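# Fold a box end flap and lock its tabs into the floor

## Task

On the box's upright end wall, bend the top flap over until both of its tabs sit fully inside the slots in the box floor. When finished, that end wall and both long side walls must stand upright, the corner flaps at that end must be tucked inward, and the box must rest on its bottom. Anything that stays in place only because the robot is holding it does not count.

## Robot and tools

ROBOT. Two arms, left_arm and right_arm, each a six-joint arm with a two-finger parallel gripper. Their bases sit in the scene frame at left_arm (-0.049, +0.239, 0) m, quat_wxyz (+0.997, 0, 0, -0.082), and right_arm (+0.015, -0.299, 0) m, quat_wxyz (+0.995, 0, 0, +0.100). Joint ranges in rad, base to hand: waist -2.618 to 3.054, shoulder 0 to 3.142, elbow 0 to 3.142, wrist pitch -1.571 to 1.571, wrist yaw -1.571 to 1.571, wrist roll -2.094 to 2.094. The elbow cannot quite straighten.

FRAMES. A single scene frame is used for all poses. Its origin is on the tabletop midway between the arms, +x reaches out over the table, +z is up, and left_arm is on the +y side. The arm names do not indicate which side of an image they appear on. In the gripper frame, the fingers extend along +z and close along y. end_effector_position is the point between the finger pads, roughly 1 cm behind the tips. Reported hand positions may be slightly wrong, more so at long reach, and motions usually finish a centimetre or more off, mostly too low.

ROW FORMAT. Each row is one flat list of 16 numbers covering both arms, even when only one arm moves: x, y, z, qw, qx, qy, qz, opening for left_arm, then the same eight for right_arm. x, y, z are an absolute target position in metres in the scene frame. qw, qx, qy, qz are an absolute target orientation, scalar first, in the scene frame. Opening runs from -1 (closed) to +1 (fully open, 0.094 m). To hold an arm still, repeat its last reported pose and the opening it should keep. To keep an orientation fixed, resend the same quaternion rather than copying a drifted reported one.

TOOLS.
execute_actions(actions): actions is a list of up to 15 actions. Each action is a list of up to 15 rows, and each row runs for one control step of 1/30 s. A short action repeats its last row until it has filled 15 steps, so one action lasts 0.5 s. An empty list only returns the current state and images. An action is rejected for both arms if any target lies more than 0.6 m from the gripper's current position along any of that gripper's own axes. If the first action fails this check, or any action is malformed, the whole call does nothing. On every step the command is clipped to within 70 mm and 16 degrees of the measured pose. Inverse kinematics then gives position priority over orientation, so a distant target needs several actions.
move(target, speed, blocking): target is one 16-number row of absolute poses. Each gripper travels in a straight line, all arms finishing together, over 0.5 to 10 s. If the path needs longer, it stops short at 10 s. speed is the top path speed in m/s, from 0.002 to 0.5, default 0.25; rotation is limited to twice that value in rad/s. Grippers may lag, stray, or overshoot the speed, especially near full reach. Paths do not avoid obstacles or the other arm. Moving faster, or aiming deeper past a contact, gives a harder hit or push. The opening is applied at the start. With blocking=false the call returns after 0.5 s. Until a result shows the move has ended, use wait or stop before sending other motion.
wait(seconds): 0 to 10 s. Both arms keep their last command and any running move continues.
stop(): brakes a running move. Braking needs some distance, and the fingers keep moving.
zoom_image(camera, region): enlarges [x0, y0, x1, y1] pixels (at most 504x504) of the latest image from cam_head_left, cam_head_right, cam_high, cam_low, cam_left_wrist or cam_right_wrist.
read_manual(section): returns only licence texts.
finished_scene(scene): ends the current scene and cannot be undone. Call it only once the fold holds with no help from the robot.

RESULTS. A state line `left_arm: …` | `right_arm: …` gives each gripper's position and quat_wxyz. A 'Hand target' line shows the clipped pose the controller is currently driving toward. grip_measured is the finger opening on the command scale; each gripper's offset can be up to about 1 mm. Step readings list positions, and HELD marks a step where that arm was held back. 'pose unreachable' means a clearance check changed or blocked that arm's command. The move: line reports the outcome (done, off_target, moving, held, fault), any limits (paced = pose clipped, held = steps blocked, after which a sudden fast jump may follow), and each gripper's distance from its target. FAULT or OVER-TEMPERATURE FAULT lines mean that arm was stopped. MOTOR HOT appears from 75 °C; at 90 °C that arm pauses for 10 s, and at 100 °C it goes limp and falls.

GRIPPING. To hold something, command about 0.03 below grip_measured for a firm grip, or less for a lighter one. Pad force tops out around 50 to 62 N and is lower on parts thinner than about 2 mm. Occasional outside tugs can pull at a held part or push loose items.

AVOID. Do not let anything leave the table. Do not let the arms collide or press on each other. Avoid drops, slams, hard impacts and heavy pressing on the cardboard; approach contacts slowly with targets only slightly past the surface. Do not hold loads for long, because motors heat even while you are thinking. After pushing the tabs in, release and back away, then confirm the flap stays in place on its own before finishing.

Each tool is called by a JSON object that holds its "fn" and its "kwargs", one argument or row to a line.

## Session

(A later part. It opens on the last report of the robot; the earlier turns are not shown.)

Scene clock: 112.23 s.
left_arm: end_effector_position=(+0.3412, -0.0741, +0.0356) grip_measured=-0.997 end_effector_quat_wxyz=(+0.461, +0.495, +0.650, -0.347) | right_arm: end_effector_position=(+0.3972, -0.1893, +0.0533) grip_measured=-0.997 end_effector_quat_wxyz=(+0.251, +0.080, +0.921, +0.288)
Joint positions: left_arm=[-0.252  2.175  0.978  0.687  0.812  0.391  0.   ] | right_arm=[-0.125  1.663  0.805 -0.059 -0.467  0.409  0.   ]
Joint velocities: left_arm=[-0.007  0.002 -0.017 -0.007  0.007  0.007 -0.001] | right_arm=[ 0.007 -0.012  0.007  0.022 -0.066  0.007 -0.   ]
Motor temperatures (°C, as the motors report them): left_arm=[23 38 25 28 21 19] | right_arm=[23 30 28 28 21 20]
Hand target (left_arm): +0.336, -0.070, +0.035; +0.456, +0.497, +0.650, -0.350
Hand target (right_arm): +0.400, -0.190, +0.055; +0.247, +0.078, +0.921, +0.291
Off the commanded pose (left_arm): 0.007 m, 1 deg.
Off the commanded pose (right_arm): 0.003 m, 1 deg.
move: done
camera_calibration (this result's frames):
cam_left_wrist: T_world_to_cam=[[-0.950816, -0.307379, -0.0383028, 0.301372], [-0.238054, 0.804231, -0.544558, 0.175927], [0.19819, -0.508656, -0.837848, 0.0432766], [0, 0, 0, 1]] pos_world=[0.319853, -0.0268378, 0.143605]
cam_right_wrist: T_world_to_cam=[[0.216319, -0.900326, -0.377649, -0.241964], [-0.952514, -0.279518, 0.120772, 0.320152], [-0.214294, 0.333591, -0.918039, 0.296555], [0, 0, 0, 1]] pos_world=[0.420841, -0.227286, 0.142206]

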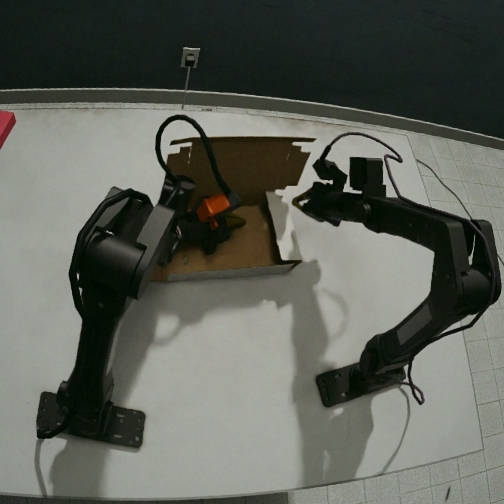

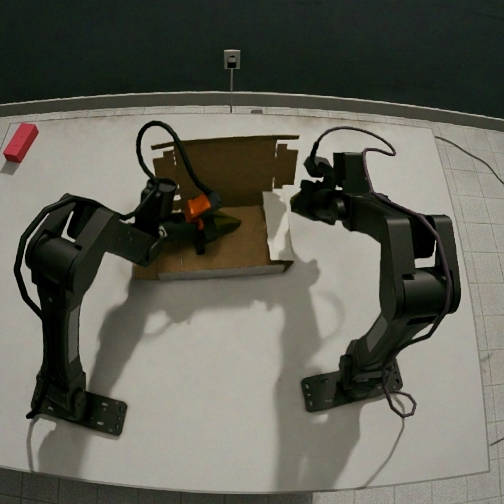

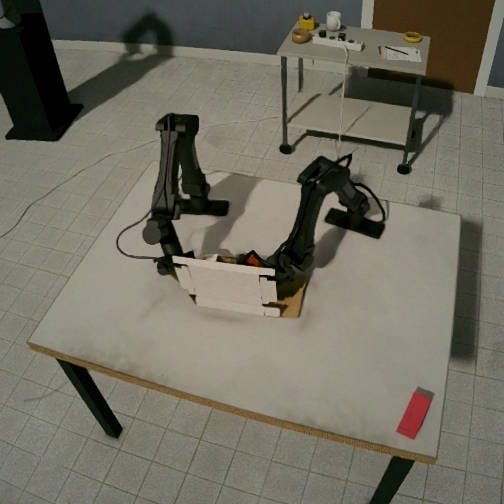

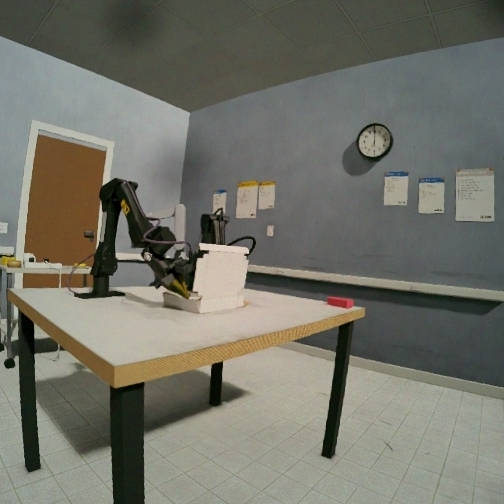

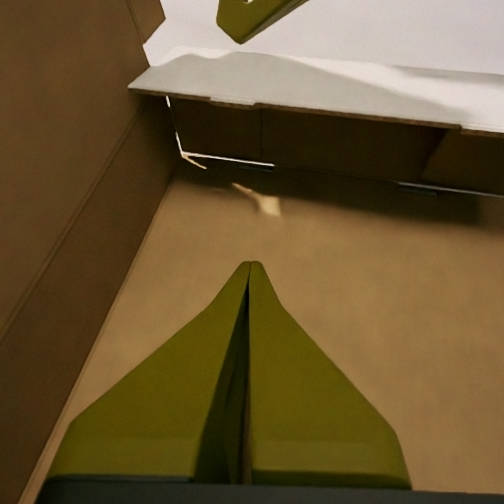

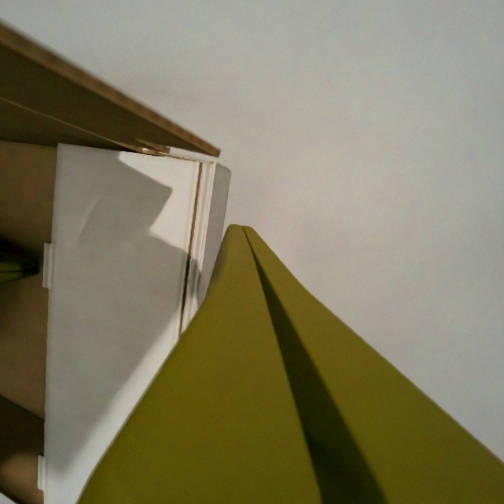

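{"fn": "move", "kwargs": {
  "target": [0.31,-0.08,0.09,0.406,0.579,0.579,-0.406,-1,0.33,-0.205,0.045,0.247,0.078,0.921,0.291,-1],
  "speed": 0.12
}}

{"fn": "move", "kwargs": {
  "target": [0.315,-0.13,0.088,0.406,0.579,0.579,-0.406,-1,0.33,-0.183,0.045,0.247,0.078,0.921,0.291,-1],
  "speed": 0.05
}}

{"fn": "move", "kwargs": {
  "target": [0.315,-0.13,0.05,0.406,0.579,0.579,-0.406,-1,0.33,-0.178,0.045,0.247,0.078,0.921,0.291,-1],
  "speed": 0.03
}}

Scene clock: 119.00 s.
left_arm: end_effector_position=(+0.3054, -0.0810, +0.0812) grip_measured=-0.997 end_effector_quat_wxyz=(+0.404, +0.576, +0.583, -0.405) | right_arm: end_effector_position=(+0.3324, -0.2031, +0.0425) grip_measured=-0.997 end_effector_quat_wxyz=(+0.243, +0.082, +0.923, +0.287)
Joint positions: left_arm=[-0.245  2.048  1.104  0.204  1.034  0.657  0.   ] | right_arm=[-0.166  1.449  0.556 -0.057 -0.493  0.371  0.   ]
Joint velocities: left_arm=[-0.002 -0.017 -0.002 -0.007 -0.022 -0.037 -0.001] | right_arm=[-0.017 -0.002 -0.002 -0.007 -0.066  0.037 -0.   ]
Motor temperatures (°C, as the motors report them): left_arm=[23 38 25 28 21 19] | right_arm=[23 30 28 28 21 20]
Hand target (left_arm): +0.310, -0.079, +0.091; +0.409, +0.577, +0.578, -0.408
Hand target (right_arm): +0.330, -0.204, +0.046; +0.247, +0.078, +0.921, +0.291
Off the commanded pose (left_arm): 0.010 m, 1 deg.
Off the commanded pose (right_arm): 0.004 m, 1 deg.
move: done
camera_calibration (this result's frames):
cam_left_wrist: T_world_to_cam=[[-0.998577, -0.0465309, -0.0260579, 0.301759], [-0.025315, 0.843626, -0.536334, 0.1353], [0.0469392, -0.534911, -0.843603, 0.12959], [0, 0, 0, 1]] pos_world=[0.298671, -0.0307821, 0.189752]
cam_right_wrist: T_world_to_cam=[[0.21236, -0.900085, -0.38046, -0.242977], [-0.949866, -0.281562, 0.135931, 0.253913], [-0.229473, 0.33252, -0.914753, 0.282026], [0, 0, 0, 1]] pos_world=[0.357499, -0.240987, 0.131027]

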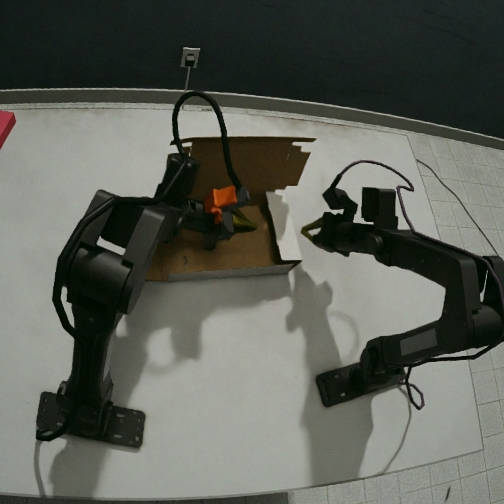

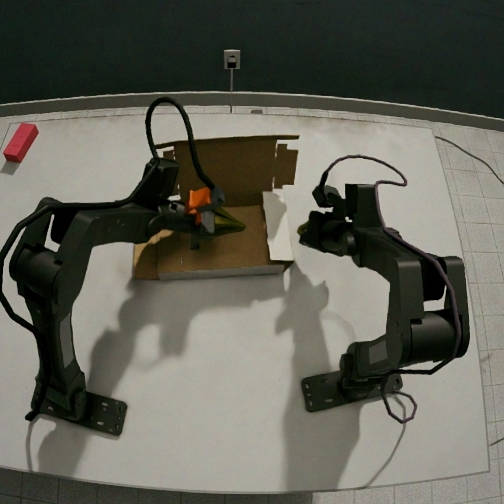

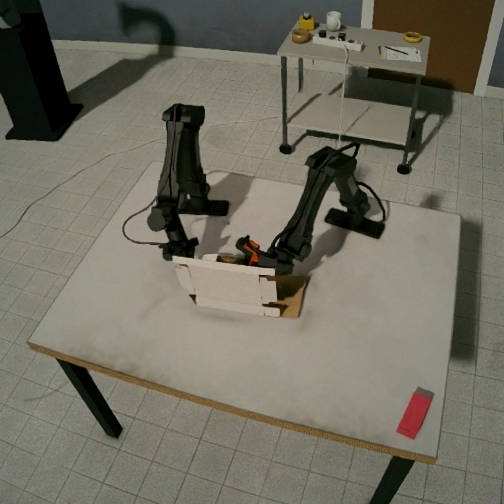

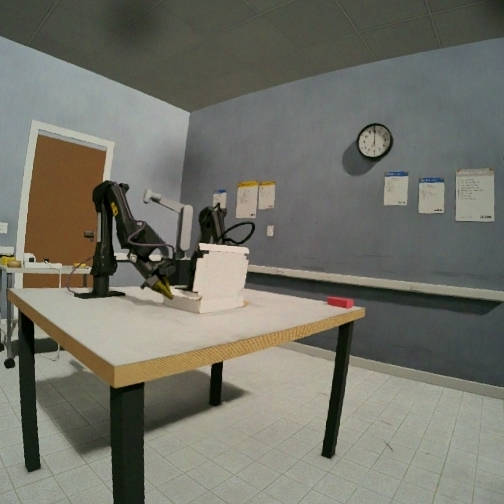

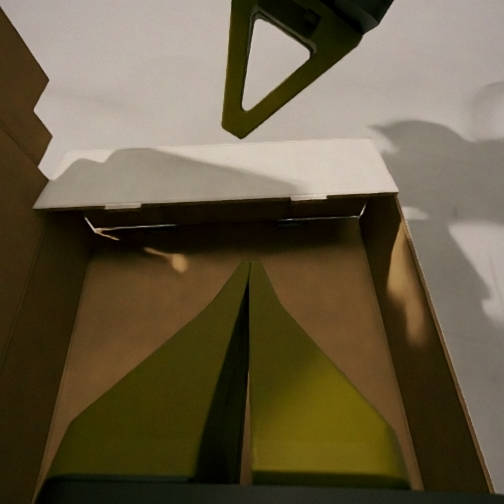

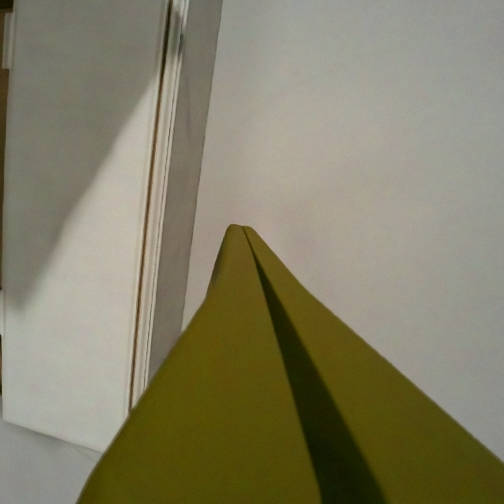

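Scene clock: 120.30 s.
left_arm: end_effector_position=(+0.3133, -0.1245, +0.0896) grip_measured=-0.997 end_effector_quat_wxyz=(+0.410, +0.581, +0.577, -0.402) | right_arm: end_effector_position=(+0.3321, -0.1851, +0.0438) grip_measured=-0.997 end_effector_quat_wxyz=(+0.242, +0.080, +0.923, +0.289)
Joint positions: left_arm=[-0.335  2.105  1.212  0.251  0.966  0.564  0.   ] | right_arm=[-0.091  1.449  0.556 -0.029 -0.455  0.436  0.   ]
Joint velocities: left_arm=[-0.007 -0.002 -0.007  0.037  0.051 -0.051 -0.001] | right_arm=[-0.002 -0.007 -0.002  0.022 -0.037  0.037  0.001]
Motor temperatures (°C, as the motors report them): left_arm=[23 38 25 28 21 19] | right_arm=[23 30 28 28 21 20]
Hand target (left_arm): +0.314, -0.130, +0.088; +0.405, +0.580, +0.579, -0.405
Hand target (right_arm): +0.330, -0.183, +0.045; +0.247, +0.078, +0.921, +0.290
Off the commanded pose (left_arm): 0.006 m, 1 deg.
Off the commanded pose (right_arm): 0.003 m, 1 deg.
move: done
camera_calibration (this result's frames):
cam_left_wrist: T_world_to_cam=[[-0.998091, -0.0419595, -0.0453277, 0.309894], [-0.0108522, 0.841555, -0.540062, 0.172325], [0.0608065, -0.538539, -0.840404, 0.107935], [0, 0, 0, 1]] pos_world=[0.304609, -0.0738904, 0.197822]
cam_right_wrist: T_world_to_cam=[[0.215828, -0.897781, -0.383938, -0.226765], [-0.948362, -0.286341, 0.136449, 0.257142], [-0.232439, 0.334662, -0.913221, 0.27853], [0, 0, 0, 1]] pos_world=[0.357548, -0.223169, 0.132209]

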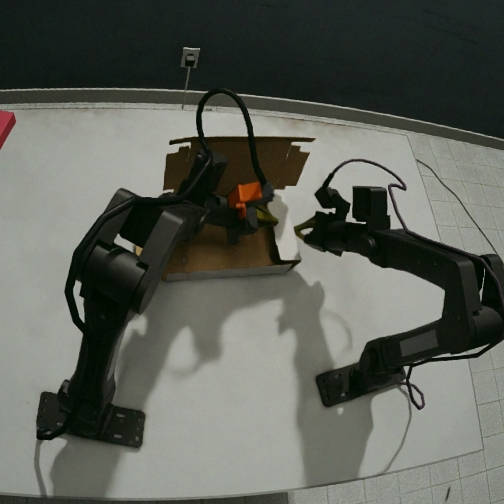

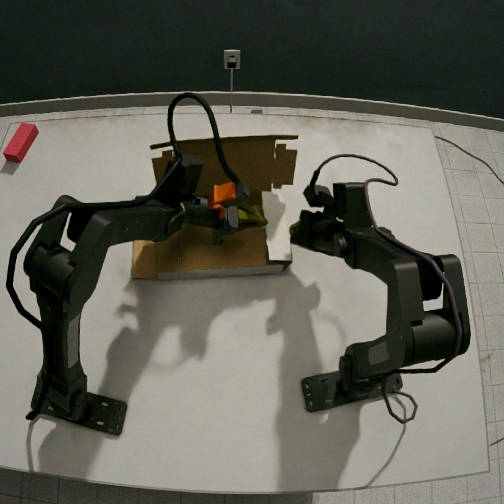

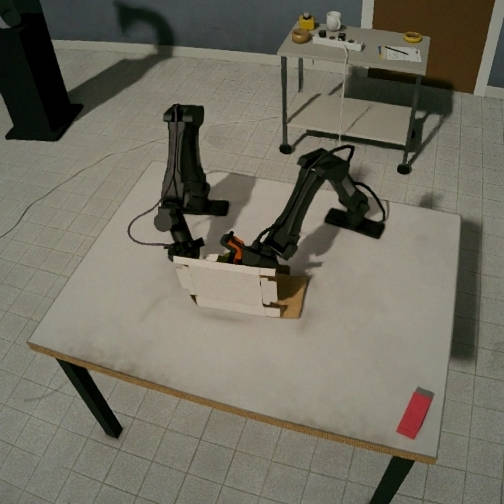

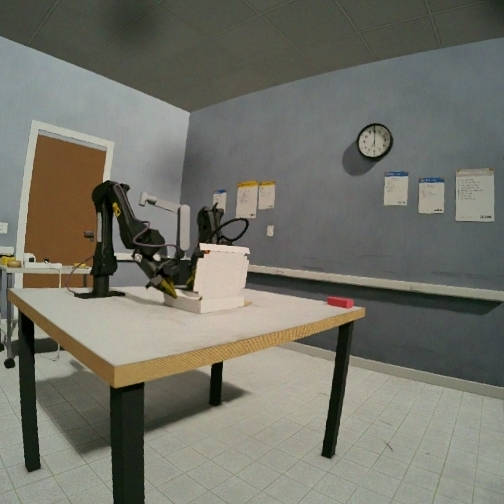

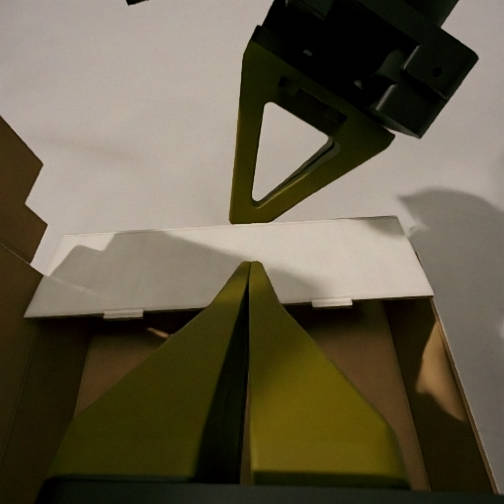

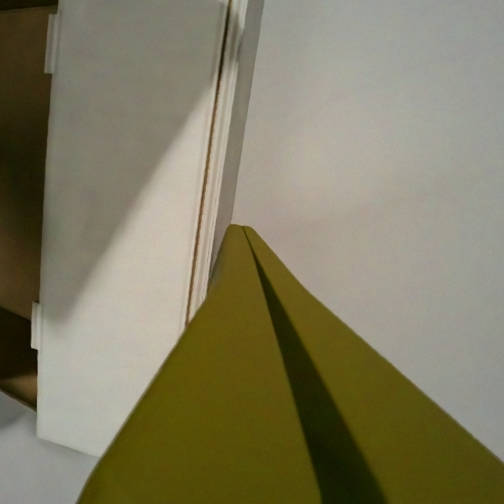

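Scene clock: 121.90 s.
left_arm: end_effector_position=(+0.3228, -0.1302, +0.0734) grip_measured=-0.997 end_effector_quat_wxyz=(+0.436, +0.585, +0.558, -0.396) | right_arm: end_effector_position=(+0.3345, -0.1843, +0.0438) grip_measured=-0.997 end_effector_quat_wxyz=(+0.247, +0.085, +0.923, +0.282)
Joint positions: left_arm=[-0.335  2.184  1.212  0.4    0.97   0.559  0.   ] | right_arm=[-0.075  1.449  0.556 -0.016 -0.424  0.456  0.   ]
Joint velocities: left_arm=[-0.002 -0.012 -0.012  0.022  0.022  0.051  0.   ] | right_arm=[ 0.007 -0.017  0.007  0.037  0.037  0.066 -0.001]
Motor temperatures (°C, as the motors report them): left_arm=[23 38 25 28 21 19] | right_arm=[23 30 28 28 21 20]
Hand target (left_arm): +0.314, -0.130, +0.051; +0.406, +0.579, +0.579, -0.406
Hand target (right_arm): +0.330, -0.178, +0.045; +0.247, +0.078, +0.921, +0.291
Off the commanded pose (left_arm): 0.025 m, 4 deg.
Off the commanded pose (right_arm): 0.008 m, 1 deg.
move: off_target (left_arm)
camera_calibration (this result's frames):
cam_left_wrist: T_world_to_cam=[[-0.994153, -0.0424119, -0.0993067, 0.321047], [0.0218543, 0.821586, -0.569665, 0.157475], [0.10575, -0.568504, -0.815855, 0.0704136], [0, 0, 0, 1]] pos_world=[0.308282, -0.0757328, 0.179038]
cam_right_wrist: T_world_to_cam=[[0.203466, -0.90603, -0.371095, -0.224567], [-0.953641, -0.269234, 0.134468, 0.264642], [-0.221744, 0.326532, -0.918807, 0.273945], [0, 0, 0, 1]] pos_world=[0.358811, -0.221665, 0.132781]

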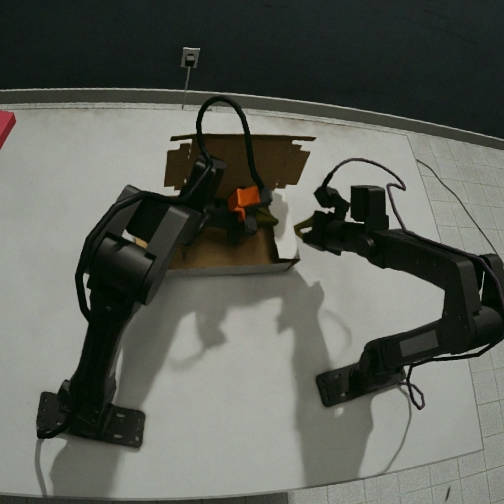

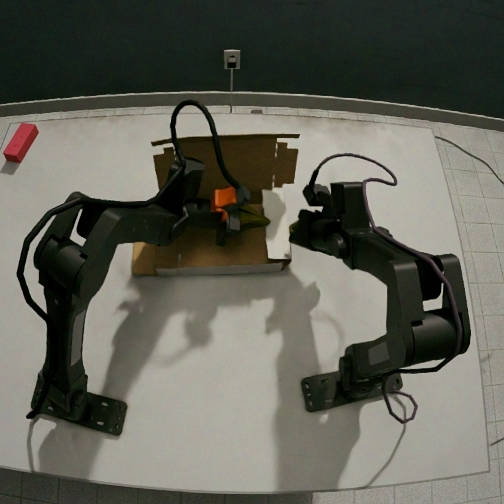

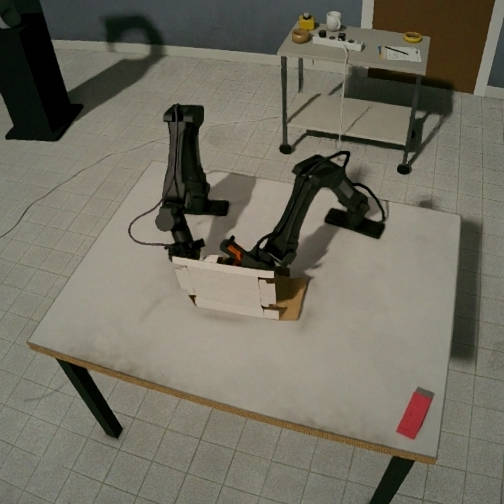

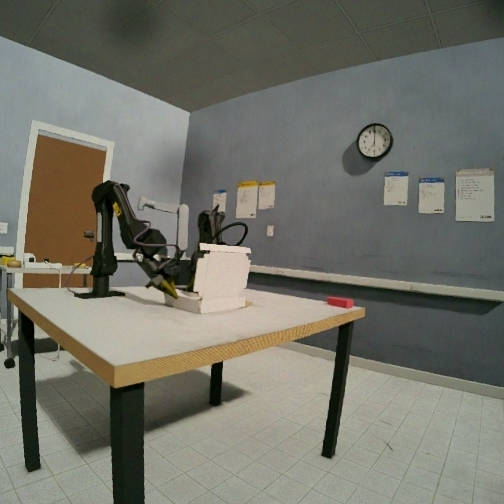

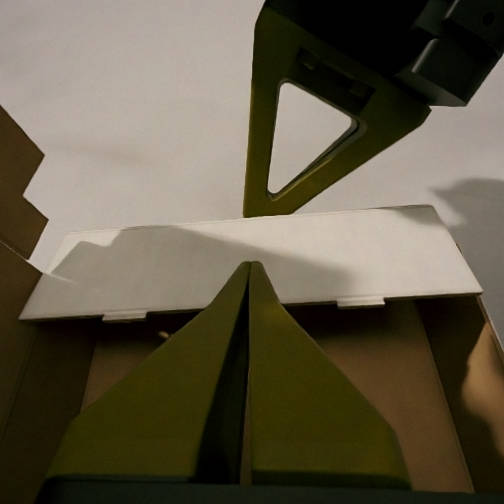

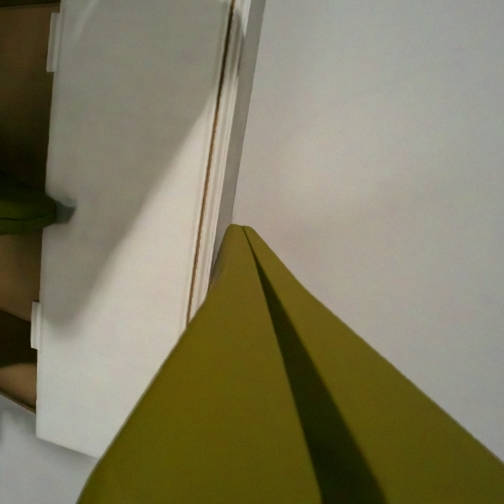

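{"fn": "move", "kwargs": {
  "target": [0.27,-0.03,0.12,0.406,0.579,0.579,-0.406,-1,0.33,-0.22,0.12,0.1,0.3,0.92,0.23,-1],
  "speed": 0.15
}}

{"fn": "move", "kwargs": {
  "target": [0.238,0.0,0.1,0,0.707,0.707,0,0.1,0.34,-0.16,0.115,-0.06,0.496,0.86,0.10,-1]
}}

{"fn": "move", "kwargs": {
  "target": [0.232,0.0,0.022,0,0.707,0.707,0,0.1,0.34,-0.145,0.1,-0.06,0.496,0.86,0.10,-1],
  "speed": 0.06
}}

Scene clock: 128.77 s.
left_arm: end_effector_position=(+0.2781, -0.0349, +0.1223) grip_measured=-0.997 end_effector_quat_wxyz=(+0.417, +0.581, +0.574, -0.398) | right_arm: end_effector_position=(+0.3290, -0.2161, +0.1172) grip_measured=-0.997 end_effector_quat_wxyz=(+0.102, +0.293, +0.921, +0.234)
Joint positions: left_arm=[-0.154  1.818  0.985  0.008  1.097  0.796  0.   ] | right_arm=[-0.138  1.425  1.016 -0.781 -0.358  0.748  0.   ]
Joint velocities: left_arm=[ 0.002 -0.012  0.012  0.007 -0.022 -0.022 -0.001] | right_arm=[-0.002 -0.022 -0.022  0.007 -0.11  -0.007 -0.   ]
Motor temperatures (°C, as the motors report them): left_arm=[23 38 25 28 21 19] | right_arm=[23 31 28 28 21 20]
Hand target (left_arm): +0.271, -0.030, +0.121; +0.408, +0.576, +0.578, -0.408
Hand target (right_arm): +0.331, -0.220, +0.120; +0.101, +0.301, +0.920, +0.230
Off the commanded pose (left_arm): 0.010 m, 2 deg.
Off the commanded pose (right_arm): 0.005 m, 1 deg.
move: done
camera_calibration (this result's frames):
cam_left_wrist: T_world_to_cam=[[-0.997096, -0.0465858, -0.060238, 0.281446], [-0.00626191, 0.838523, -0.544831, 0.113342], [0.0758923, -0.542872, -0.83638, 0.180926], [0, 0, 0, 1]] pos_world=[0.267608, 0.0162913, 0.230028]
cam_right_wrist: T_world_to_cam=[[-0.254397, -0.881017, -0.398861, -0.065724], [-0.866765, 0.0247775, 0.498101, 0.233247], [-0.428953, 0.472435, -0.769938, 0.432894], [0, 0, 0, 1]] pos_world=[0.371142, -0.268197, 0.190906]

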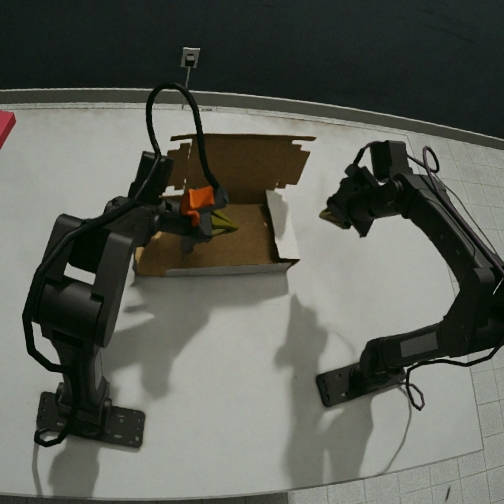

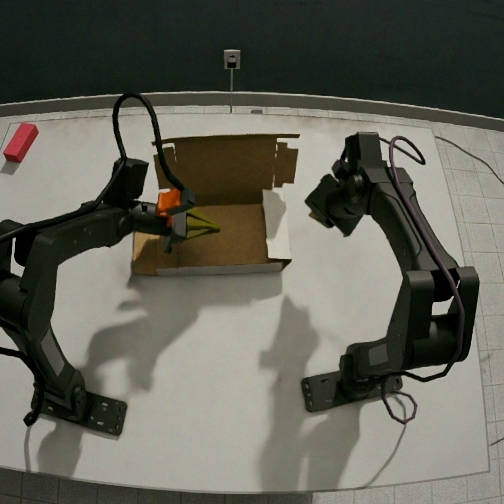

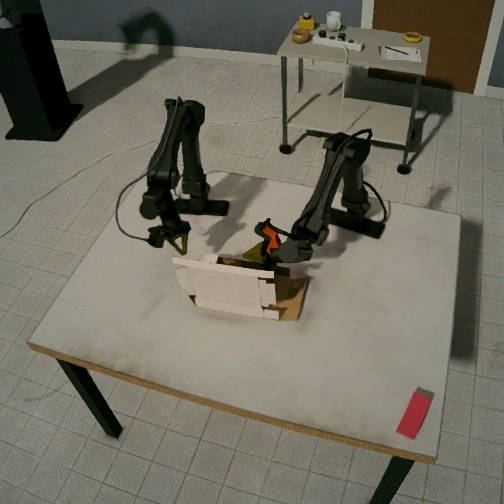

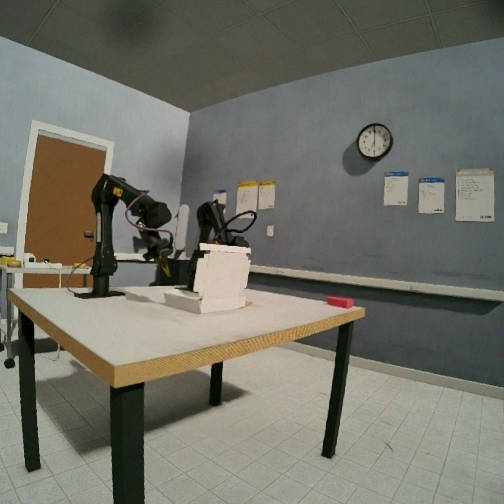

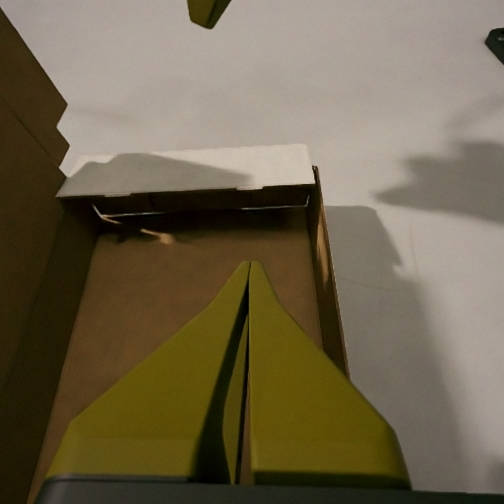

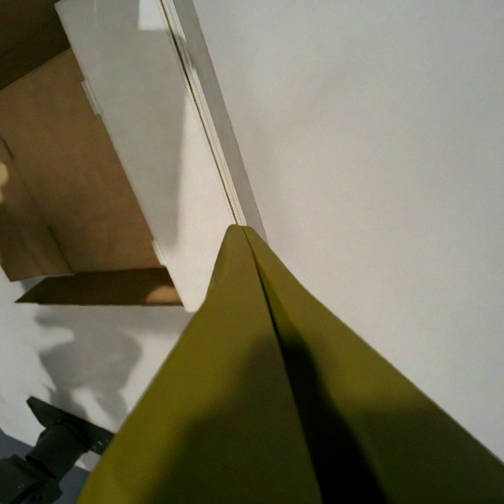

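Scene clock: 131.83 s.
left_arm: end_effector_position=(+0.2381, +0.0048, +0.0997) grip_measured=+0.098 end_effector_quat_wxyz=(-0.003, +0.708, +0.706, -0.006) | right_arm: end_effector_position=(+0.3405, -0.1614, +0.1118) grip_measured=-0.997 end_effector_quat_wxyz=(-0.058, +0.497, +0.860, +0.104)
Joint positions: left_arm=[-0.516  1.963  1.665 -1.28   0.011  0.893  0.052] | right_arm=[ 0.084  1.809  1.489 -1.179 -0.228  1.339  0.   ]
Joint velocities: left_arm=[-0.007  0.002 -0.027  0.037  0.081 -0.022  0.   ] | right_arm=[-0.017  0.002 -0.002 -0.007  0.081  0.007 -0.001]
Motor temperatures (°C, as the motors report them): left_arm=[23 37 25 28 21 19] | right_arm=[23 31 28 28 21 20]
Hand target (left_arm): +0.238, +0.002, +0.101; -0.007, +0.708, +0.706, -0.004
Hand target (right_arm): +0.341, -0.160, +0.114; -0.058, +0.497, +0.860, +0.098
Off the commanded pose (left_arm): 0.005 m, 1 deg.
Off the commanded pose (right_arm): 0.004 m, 1 deg.
move: done
camera_calibration (this result's frames):
cam_left_wrist: T_world_to_cam=[[-0.999162, 0.0200089, -0.0357134, 0.239799], [-0.00561836, 0.797126, 0.603787, -0.0469777], [0.0405492, 0.603481, -0.796346, 0.18558], [0, 0, 0, 1]] pos_world=[0.231809, -0.079345, 0.184714]
cam_right_wrist: T_world_to_cam=[[-0.680549, -0.723786, -0.113959, 0.121845], [-0.488954, 0.332789, 0.806335, 0.131173], [-0.545689, 0.604471, -0.580377, 0.447667], [0, 0, 0, 1]] pos_world=[0.391346, -0.226065, 0.167932]

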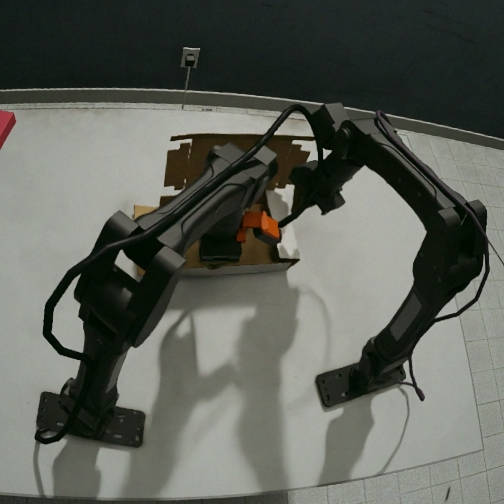

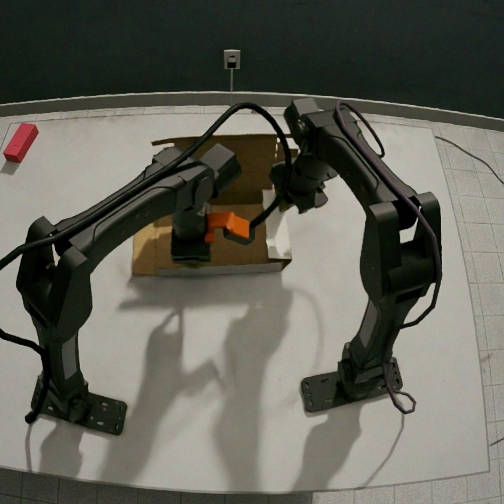

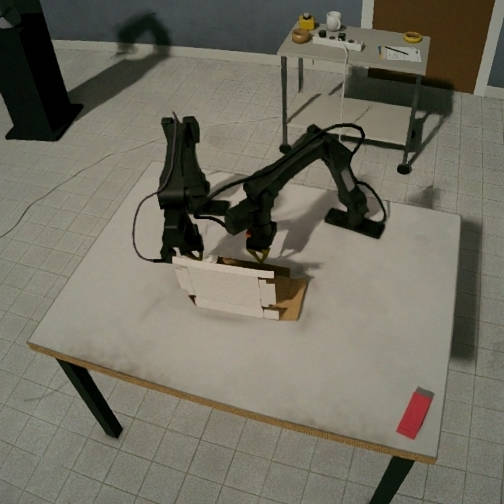

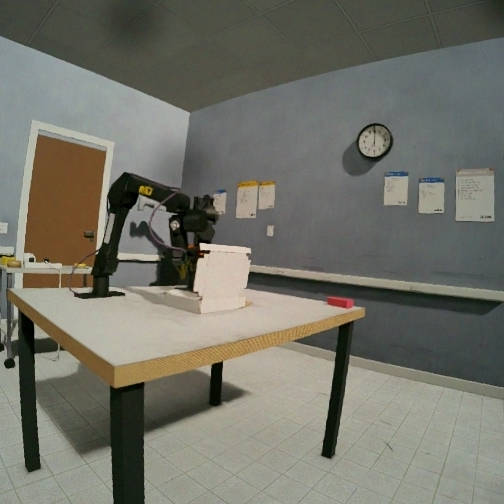

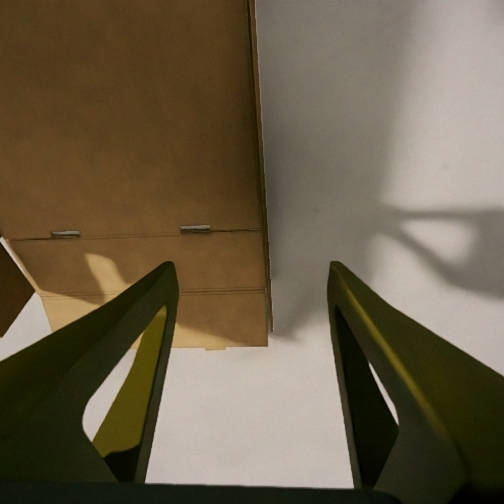

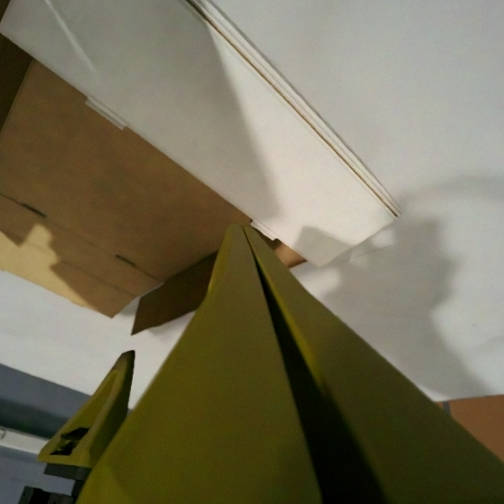

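Scene clock: 133.60 s.
left_arm: end_effector_position=(+0.2375, +0.0004, +0.0302) grip_measured=+0.098 end_effector_quat_wxyz=(+0.010, +0.706, +0.708, -0.000) | right_arm: end_effector_position=(+0.3408, -0.1466, +0.1067) grip_measured=-0.997 end_effector_quat_wxyz=(-0.059, +0.496, +0.860, +0.106)
Joint positions: left_arm=[-0.531  1.998  1.433 -0.987  0.002  0.873  0.052] | right_arm=[ 0.123  1.826  1.489 -1.152 -0.228  1.379  0.   ]
Joint velocities: left_arm=[ 0.002  0.012 -0.032  0.125  0.007  0.007  0.   ] | right_arm=[-0.022  0.007 -0.007 -0.007 -0.022  0.051 -0.001]
Motor temperatures (°C, as the motors report them): left_arm=[23 37 25 28 21 19] | right_arm=[23 31 28 28 21 20]
Hand target (left_arm): +0.232, +0.001, +0.022; -0.000, +0.707, +0.707, +0.000
Hand target (right_arm): +0.340, -0.145, +0.100; -0.060, +0.496, +0.860, +0.100
Off the commanded pose (left_arm): 0.010 m, 1 deg.
Off the commanded pose (right_arm): 0.007 m, 1 deg.
move: done
camera_calibration (this result's frames):
cam_left_wrist: T_world_to_cam=[[-0.997988, 0.0141485, -0.0618089, 0.237328], [-0.0255101, 0.802826, 0.595668, 0.00344668], [0.0580495, 0.596046, -0.800849, 0.128877], [0, 0, 0, 1]] pos_world=[0.229457, -0.0829417, 0.115827]
cam_right_wrist: T_world_to_cam=[[-0.679678, -0.724192, -0.116548, 0.132181], [-0.489635, 0.329629, 0.807219, 0.130213], [-0.546164, 0.605715, -0.578631, 0.436099], [0, 0, 0, 1]] pos_world=[0.391779, -0.211349, 0.162635]

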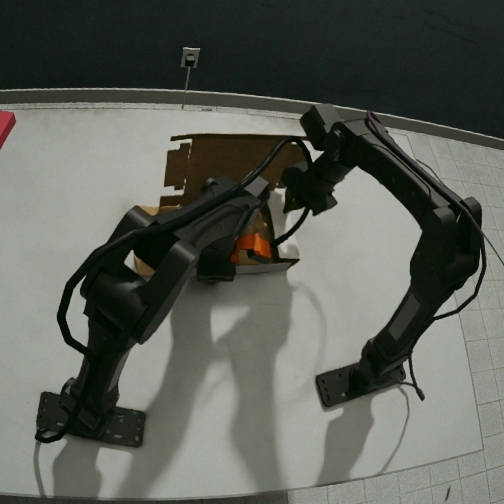

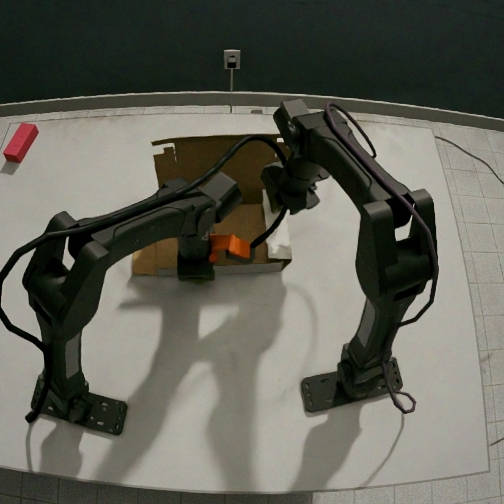

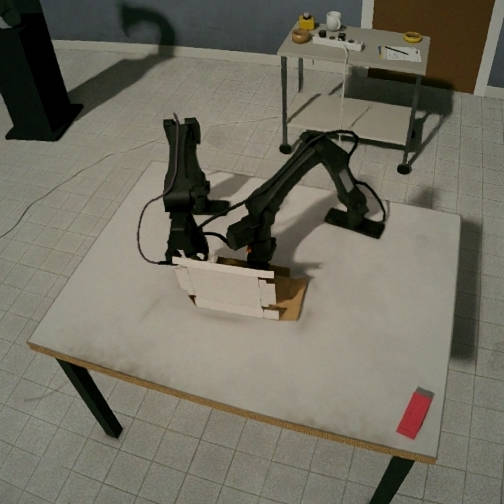

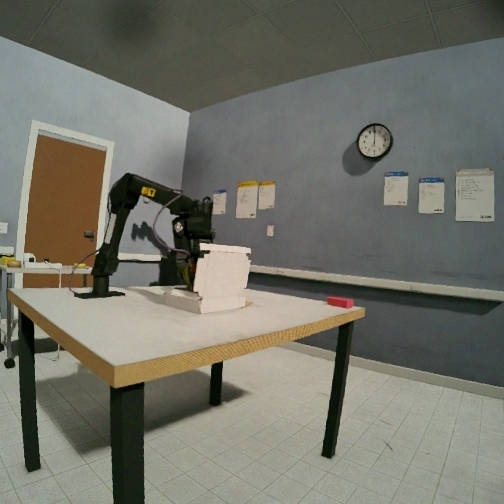

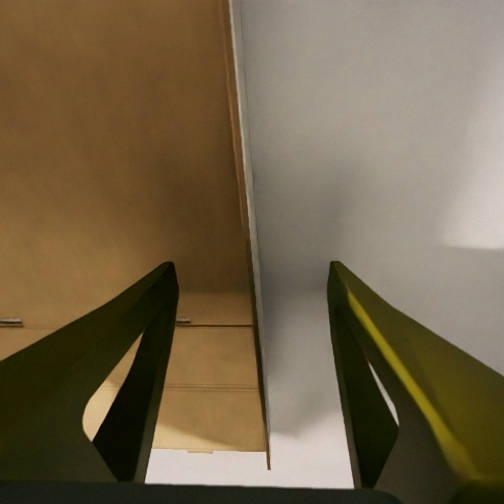

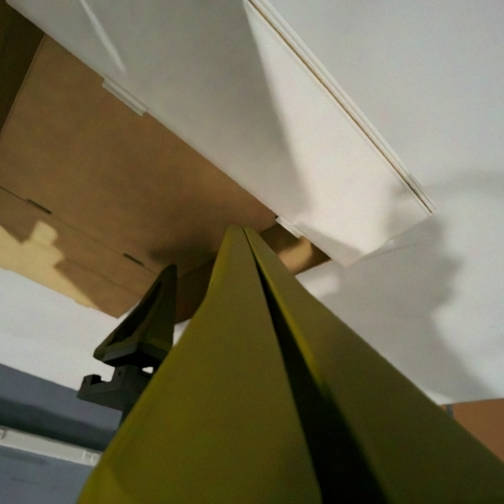

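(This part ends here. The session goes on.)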